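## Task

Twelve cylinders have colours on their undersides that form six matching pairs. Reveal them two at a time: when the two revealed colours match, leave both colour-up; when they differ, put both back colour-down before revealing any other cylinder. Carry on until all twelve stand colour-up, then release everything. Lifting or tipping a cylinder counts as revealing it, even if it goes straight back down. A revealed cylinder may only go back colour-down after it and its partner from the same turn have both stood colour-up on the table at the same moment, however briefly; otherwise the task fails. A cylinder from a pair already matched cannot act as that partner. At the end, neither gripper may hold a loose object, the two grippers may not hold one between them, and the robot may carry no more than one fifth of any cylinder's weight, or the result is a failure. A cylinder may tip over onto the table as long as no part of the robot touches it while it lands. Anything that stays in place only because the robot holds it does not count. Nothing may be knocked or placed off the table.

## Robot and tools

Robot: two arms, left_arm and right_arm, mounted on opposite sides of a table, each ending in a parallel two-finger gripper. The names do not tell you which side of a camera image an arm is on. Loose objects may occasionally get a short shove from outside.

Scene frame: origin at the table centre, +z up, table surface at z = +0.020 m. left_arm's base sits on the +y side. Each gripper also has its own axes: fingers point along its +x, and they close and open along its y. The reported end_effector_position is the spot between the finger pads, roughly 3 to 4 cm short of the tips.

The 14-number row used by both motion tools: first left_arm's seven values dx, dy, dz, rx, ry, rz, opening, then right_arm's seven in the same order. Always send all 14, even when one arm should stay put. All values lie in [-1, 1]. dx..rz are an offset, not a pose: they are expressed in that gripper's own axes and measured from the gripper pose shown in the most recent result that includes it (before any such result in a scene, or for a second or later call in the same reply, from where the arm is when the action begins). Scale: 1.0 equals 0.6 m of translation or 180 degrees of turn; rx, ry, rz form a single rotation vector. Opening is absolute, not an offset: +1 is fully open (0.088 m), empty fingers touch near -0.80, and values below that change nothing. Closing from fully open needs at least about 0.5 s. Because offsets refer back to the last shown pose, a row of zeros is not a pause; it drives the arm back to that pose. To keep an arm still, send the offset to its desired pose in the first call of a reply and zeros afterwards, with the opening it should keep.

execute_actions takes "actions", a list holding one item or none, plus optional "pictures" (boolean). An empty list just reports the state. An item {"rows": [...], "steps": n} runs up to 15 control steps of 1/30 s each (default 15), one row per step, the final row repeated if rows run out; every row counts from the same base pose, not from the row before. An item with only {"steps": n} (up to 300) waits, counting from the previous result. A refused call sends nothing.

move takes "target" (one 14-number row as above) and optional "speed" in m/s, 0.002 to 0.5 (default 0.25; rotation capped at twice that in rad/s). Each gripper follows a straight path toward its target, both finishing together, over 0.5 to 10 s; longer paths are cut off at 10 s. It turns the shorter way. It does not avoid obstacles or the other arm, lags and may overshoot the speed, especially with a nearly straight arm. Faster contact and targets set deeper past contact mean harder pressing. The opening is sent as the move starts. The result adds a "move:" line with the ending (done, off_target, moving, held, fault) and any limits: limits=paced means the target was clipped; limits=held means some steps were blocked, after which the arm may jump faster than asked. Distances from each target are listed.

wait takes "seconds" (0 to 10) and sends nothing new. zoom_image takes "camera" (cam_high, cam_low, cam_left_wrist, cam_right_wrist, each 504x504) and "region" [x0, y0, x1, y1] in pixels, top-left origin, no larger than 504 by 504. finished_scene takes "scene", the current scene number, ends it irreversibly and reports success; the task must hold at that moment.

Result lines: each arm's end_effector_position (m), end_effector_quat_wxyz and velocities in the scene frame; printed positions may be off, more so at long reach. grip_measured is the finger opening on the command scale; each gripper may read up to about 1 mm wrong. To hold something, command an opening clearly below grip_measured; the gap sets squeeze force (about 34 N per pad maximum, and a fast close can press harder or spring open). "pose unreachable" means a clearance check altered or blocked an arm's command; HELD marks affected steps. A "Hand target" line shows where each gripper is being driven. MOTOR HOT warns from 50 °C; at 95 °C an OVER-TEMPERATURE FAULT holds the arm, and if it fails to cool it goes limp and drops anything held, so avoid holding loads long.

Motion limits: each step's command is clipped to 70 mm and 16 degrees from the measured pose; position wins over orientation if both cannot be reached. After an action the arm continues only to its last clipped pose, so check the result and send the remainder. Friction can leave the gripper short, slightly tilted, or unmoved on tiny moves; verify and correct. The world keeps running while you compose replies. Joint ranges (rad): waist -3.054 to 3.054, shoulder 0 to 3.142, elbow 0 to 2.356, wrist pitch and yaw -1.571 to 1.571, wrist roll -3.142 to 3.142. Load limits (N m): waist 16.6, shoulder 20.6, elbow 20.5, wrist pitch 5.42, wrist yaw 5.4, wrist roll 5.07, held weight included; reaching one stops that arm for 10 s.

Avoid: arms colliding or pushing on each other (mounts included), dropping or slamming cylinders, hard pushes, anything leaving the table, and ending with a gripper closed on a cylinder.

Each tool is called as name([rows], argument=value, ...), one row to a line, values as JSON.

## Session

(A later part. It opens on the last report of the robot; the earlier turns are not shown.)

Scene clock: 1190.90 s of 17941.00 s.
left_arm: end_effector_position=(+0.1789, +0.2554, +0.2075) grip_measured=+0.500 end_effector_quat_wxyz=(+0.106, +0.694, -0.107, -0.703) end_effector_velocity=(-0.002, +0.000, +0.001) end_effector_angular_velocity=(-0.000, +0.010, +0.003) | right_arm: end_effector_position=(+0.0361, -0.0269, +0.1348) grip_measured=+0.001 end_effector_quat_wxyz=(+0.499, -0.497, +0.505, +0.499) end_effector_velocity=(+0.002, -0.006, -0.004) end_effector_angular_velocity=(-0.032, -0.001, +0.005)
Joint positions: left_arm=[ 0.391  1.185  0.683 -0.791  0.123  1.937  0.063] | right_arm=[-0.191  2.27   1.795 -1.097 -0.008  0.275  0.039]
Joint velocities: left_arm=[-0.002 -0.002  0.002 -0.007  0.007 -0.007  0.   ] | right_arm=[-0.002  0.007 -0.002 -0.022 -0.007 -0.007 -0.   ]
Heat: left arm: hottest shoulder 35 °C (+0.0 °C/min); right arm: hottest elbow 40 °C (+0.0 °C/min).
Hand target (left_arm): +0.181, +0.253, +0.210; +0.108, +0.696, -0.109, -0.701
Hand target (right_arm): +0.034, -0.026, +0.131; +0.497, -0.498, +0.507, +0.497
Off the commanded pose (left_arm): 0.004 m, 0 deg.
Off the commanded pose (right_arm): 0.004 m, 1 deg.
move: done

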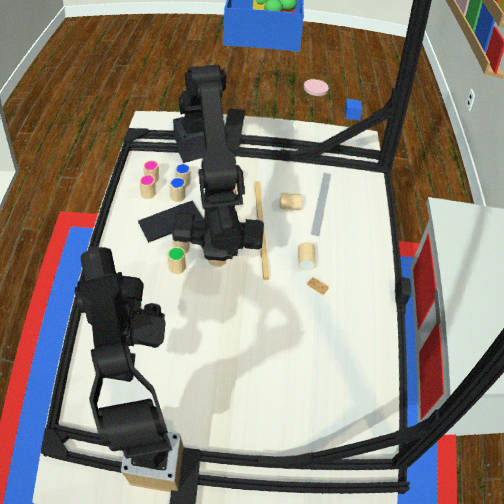

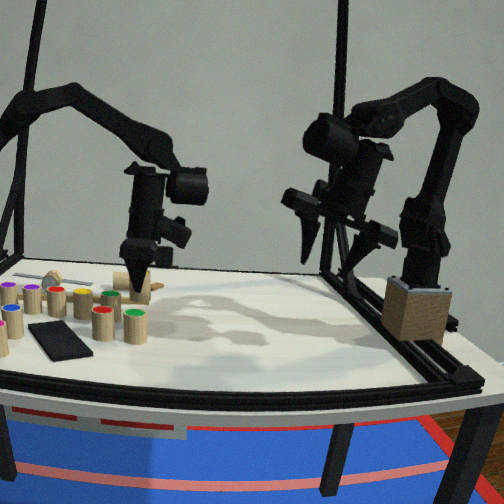

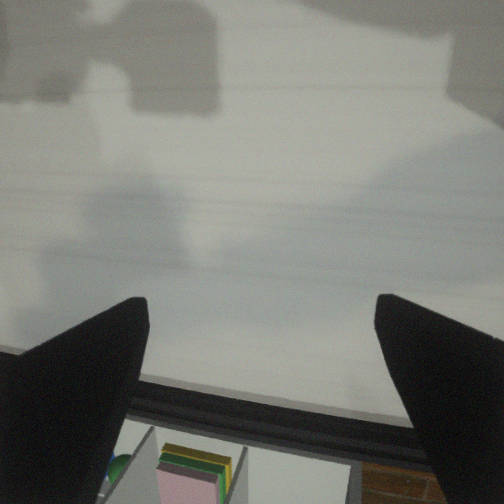

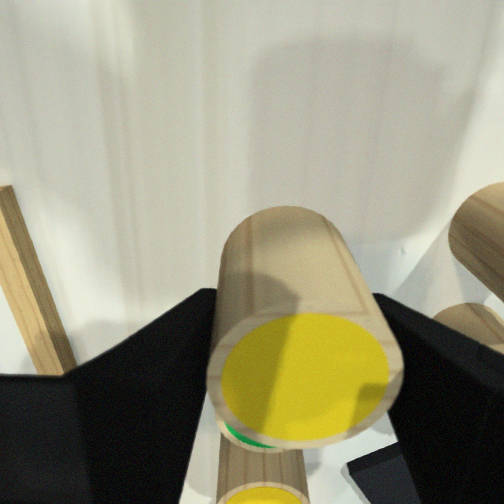

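move(target=[0,0,0,0,0,0,0.5,0.09,0,0,0,0.003,0,-0.4], speed=0.09)

Scene clock: 1195.70 s of 17941.00 s.
left_arm: end_effector_position=(+0.1790, +0.2552, +0.2076) grip_measured=+0.500 end_effector_quat_wxyz=(+0.106, +0.695, -0.107, -0.703) end_effector_velocity=(-0.001, -0.003, +0.002) end_effector_angular_velocity=(-0.014, -0.000, -0.011) | right_arm: end_effector_position=(+0.0349, -0.0235, +0.0904) grip_measured=+0.000 end_effector_quat_wxyz=(+0.501, -0.493, +0.503, +0.503) end_effector_velocity=(+0.003, -0.001, +0.000) end_effector_angular_velocity=(-0.009, +0.005, +0.015)
Joint positions: left_arm=[ 0.391  1.185  0.684 -0.791  0.123  1.937  0.063] | right_arm=[-0.19   2.329  1.711 -0.942 -0.009  0.275  0.039]
Joint velocities: left_arm=[-0.002 -0.002  0.002  0.007  0.007  0.007  0.   ] | right_arm=[-0.007 -0.002 -0.002 -0.007 -0.007 -0.022 -0.   ]
Heat: left arm: hottest shoulder 35 °C (+1.0 °C/min); right arm: hottest elbow 40 °C (+0.0 °C/min).
Hand target (left_arm): +0.179, +0.255, +0.208; +0.106, +0.694, -0.107, -0.703
Hand target (right_arm): +0.036, -0.027, +0.081; +0.497, -0.499, +0.507, +0.497
Off the commanded pose (left_arm): 0.000 m, 0 deg.
Off the commanded pose (right_arm): 0.010 m, 1 deg.
move: off_target (right_arm)

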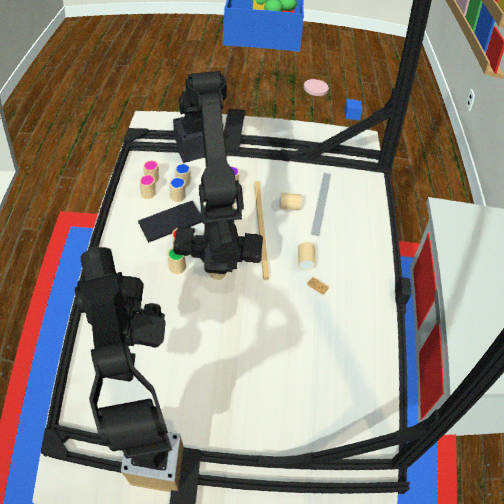

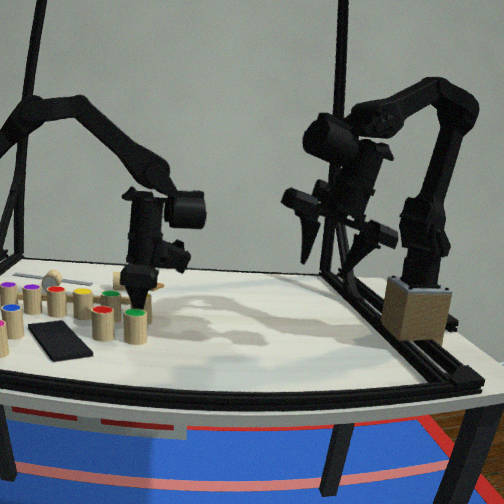

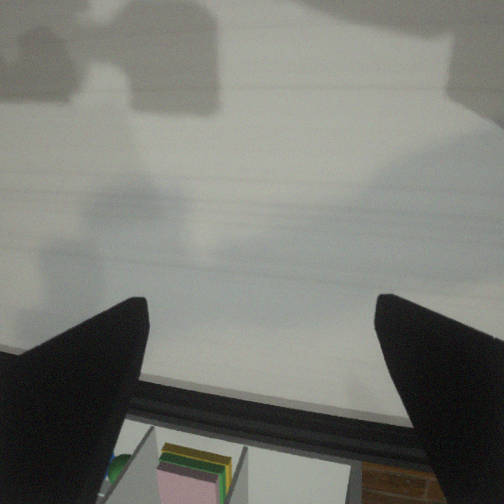

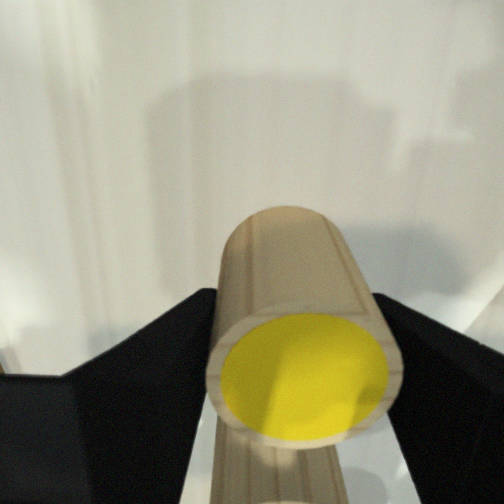

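execute_actions([
  {"rows":[[0,0,0,0,0,0,0.5,0,0,0,0,0,0,0.5]],"steps":8},
], pictures=false)

move(target=[0,0,0,0,0,0,0.5,-0.13,0,0,0,0,0,0.5], speed=0.2)

wait(seconds=1.5)

Scene clock: 1206.13 s of 17941.00 s.
left_arm: end_effector_position=(+0.1790, +0.2553, +0.2075) grip_measured=+0.500 end_effector_quat_wxyz=(+0.106, +0.694, -0.107, -0.703) end_effector_velocity=(-0.002, +0.000, -0.000) end_effector_angular_velocity=(+0.004, +0.016, +0.017) | right_arm: end_effector_position=(+0.0348, -0.0237, +0.0896) grip_measured=+0.477 end_effector_quat_wxyz=(+0.501, -0.493, +0.504, +0.503) end_effector_velocity=(-0.001, +0.003, +0.004) end_effector_angular_velocity=(+0.015, +0.012, +0.005)
Joint positions: left_arm=[ 0.391  1.185  0.683 -0.791  0.123  1.937  0.063] | right_arm=[-0.191  2.33   1.711 -0.94  -0.011  0.275  0.062]
Joint velocities: left_arm=[-0.002  0.002  0.002 -0.007  0.007 -0.022 -0.   ] | right_arm=[-0.002 -0.007  0.002  0.007 -0.007 -0.007  0.018]
Heat: left arm: hottest shoulder 34 °C (-1.0 °C/min); right arm: hottest elbow 40 °C (+0.0 °C/min).
Hand target (left_arm): +0.179, +0.255, +0.208; +0.106, +0.695, -0.107, -0.703
Hand target (right_arm): +0.035, -0.024, +0.090; +0.501, -0.493, +0.503, +0.503
Off the commanded pose (left_arm): 0.000 m, 0 deg.
Off the commanded pose (right_arm): 0.001 m, 0 deg.
Steps of this call (steps 1 to 305: nothing new was sent; steps 306 to 313: all 8 steps of this action). Readings (end_effector_position):
306: left_arm (+0.1790, +0.2553, +0.2075) | right_arm (+0.0348, -0.0235, +0.0896)
307: left_arm (+0.1790, +0.2553, +0.2075) | right_arm (+0.0348, -0.0235, +0.0896)
309: left_arm (+0.1790, +0.2553, +0.2075) | right_arm (+0.0348, -0.0235, +0.0896)
313: the state above

Scene clock: 1207.40 s of 17941.00 s.
left_arm: end_effector_position=(+0.1790, +0.2553, +0.2075) grip_measured=+0.500 end_effector_quat_wxyz=(+0.106, +0.694, -0.107, -0.703) end_effector_velocity=(-0.001, +0.000, +0.002) end_effector_angular_velocity=(+0.000, -0.005, +0.002) | right_arm: end_effector_position=(+0.0357, -0.0270, +0.1607) grip_measured=+0.500 end_effector_quat_wxyz=(+0.498, -0.498, +0.507, +0.497) end_effector_velocity=(-0.002, +0.000, +0.007) end_effector_angular_velocity=(+0.000, +0.008, +0.010)
Joint positions: left_arm=[ 0.391  1.185  0.683 -0.791  0.123  1.937  0.063] | right_arm=[-0.191  2.255  1.874 -1.197 -0.011  0.275  0.063]
Joint velocities: left_arm=[-0.007 -0.007  0.002 -0.007 -0.007 -0.007 -0.   ] | right_arm=[ 0.002 -0.002  0.022 -0.022 -0.007 -0.007 -0.   ]
Heat: left arm: hottest shoulder 34 °C (-1.0 °C/min); right arm: hottest elbow 40 °C (+0.0 °C/min).
Hand target (left_arm): +0.179, +0.255, +0.208; +0.106, +0.694, -0.107, -0.703
Hand target (right_arm): +0.035, -0.024, +0.167; +0.501, -0.493, +0.504, +0.503
Off the commanded pose (left_arm): 0.000 m, 0 deg.
Off the commanded pose (right_arm): 0.007 m, 1 deg.
move: done

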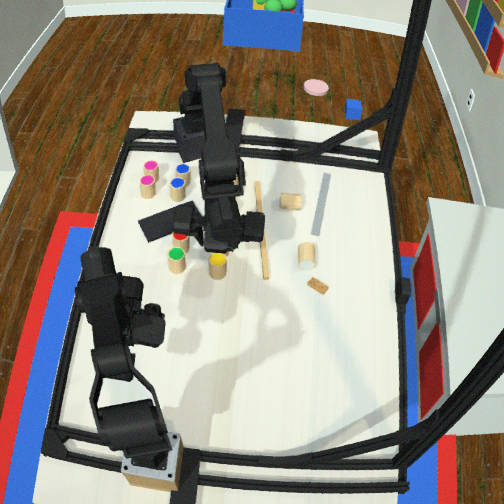

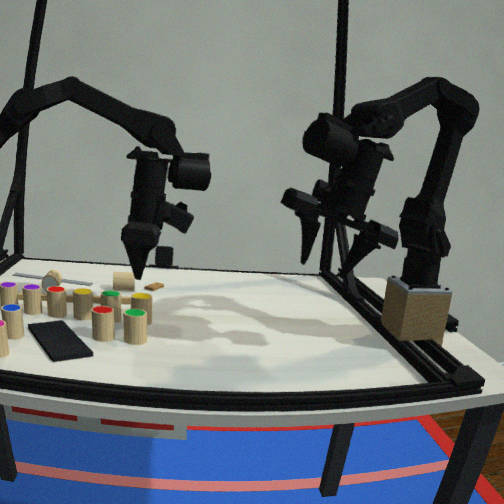

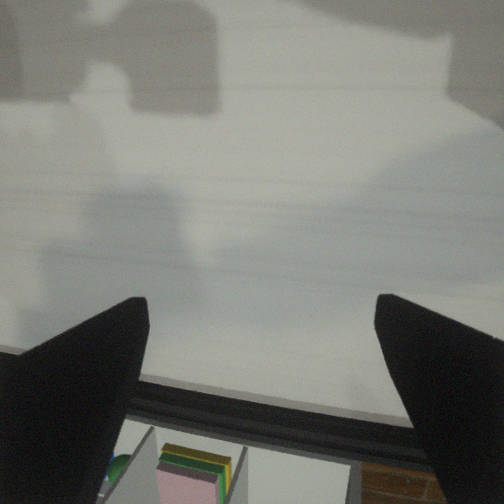

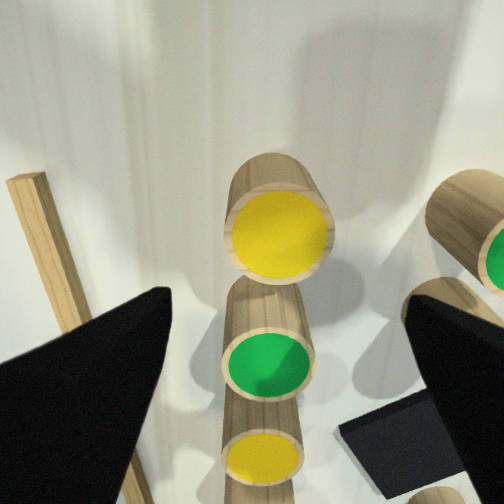

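Scene clock: 1208.90 s of 17941.00 s.
left_arm: end_effector_position=(+0.1790, +0.2553, +0.2075) grip_measured=+0.500 end_effector_quat_wxyz=(+0.106, +0.694, -0.107, -0.703) end_effector_velocity=(-0.002, +0.003, -0.002) end_effector_angular_velocity=(+0.014, +0.000, +0.002) | right_arm: end_effector_position=(+0.0357, -0.0270, +0.1610) grip_measured=+0.500 end_effector_quat_wxyz=(+0.498, -0.498, +0.507, +0.497) end_effector_velocity=(+0.001, -0.003, -0.001) end_effector_angular_velocity=(-0.014, +0.004, +0.019)
Joint positions: left_arm=[ 0.391  1.185  0.683 -0.791  0.123  1.937  0.063] | right_arm=[-0.191  2.255  1.875 -1.198 -0.011  0.275  0.064]
Joint velocities: left_arm=[-0.007 -0.002 -0.007 -0.007 -0.007 -0.007  0.   ] | right_arm=[-0.002 -0.002 -0.007 -0.007 -0.007 -0.022 -0.   ]
Heat: left arm: hottest shoulder 34 °C (-1.0 °C/min); right arm: hottest elbow 40 °C (+0.0 °C/min).
Hand target (left_arm): +0.179, +0.255, +0.208; +0.106, +0.694, -0.107, -0.703
Hand target (right_arm): +0.035, -0.024, +0.168; +0.501, -0.493, +0.504, +0.503
Off the commanded pose (left_arm): 0.000 m, 0 deg.
Off the commanded pose (right_arm): 0.007 m, 1 deg.
Steps of this call (steps 1 to 45: nothing new was sent). Readings (end_effector_position):
1: left_arm (+0.1790, +0.2553, +0.2075) | right_arm (+0.0357, -0.0269, +0.1608)
2: left_arm (+0.1790, +0.2553, +0.2075) | right_arm (+0.0357, -0.0269, +0.1609)
4: left_arm (+0.1790, +0.2553, +0.2075) | right_arm (+0.0358, -0.0270, +0.1609)
8: left_arm (+0.1790, +0.2553, +0.2075) | right_arm (+0.0358, -0.0270, +0.1609)
45: the state above

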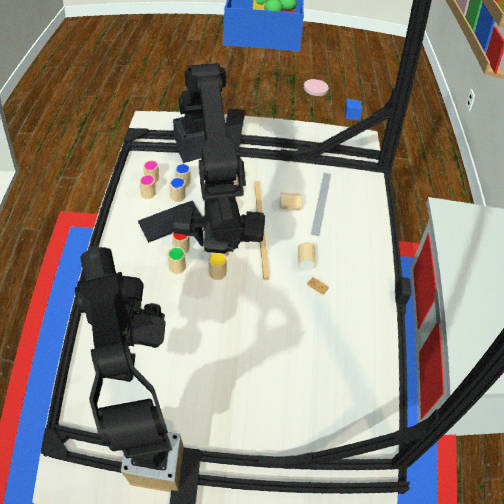

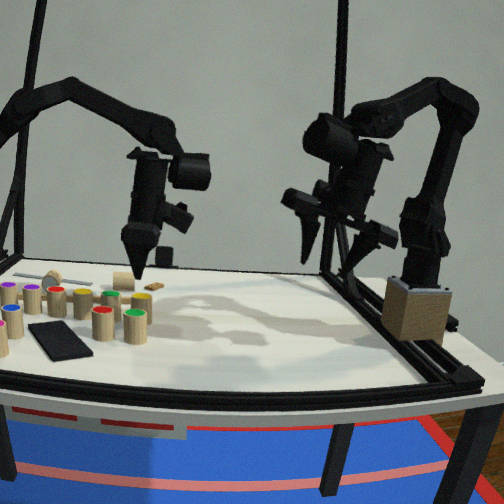

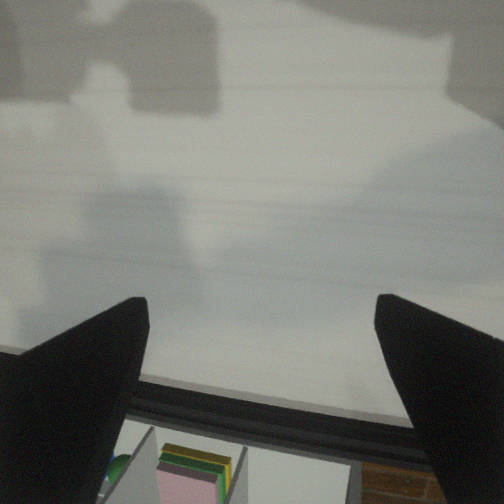

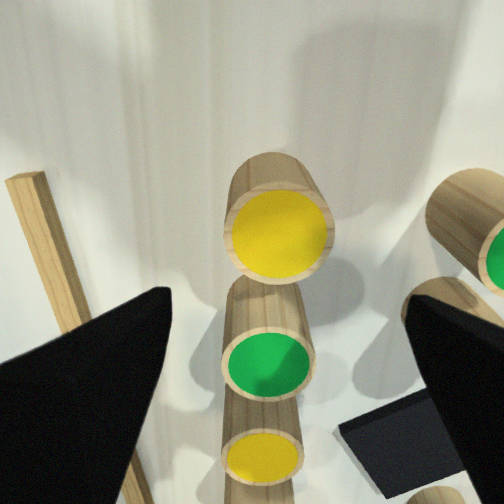

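finished_scene(scene=2)

The scene is finished: the task was done.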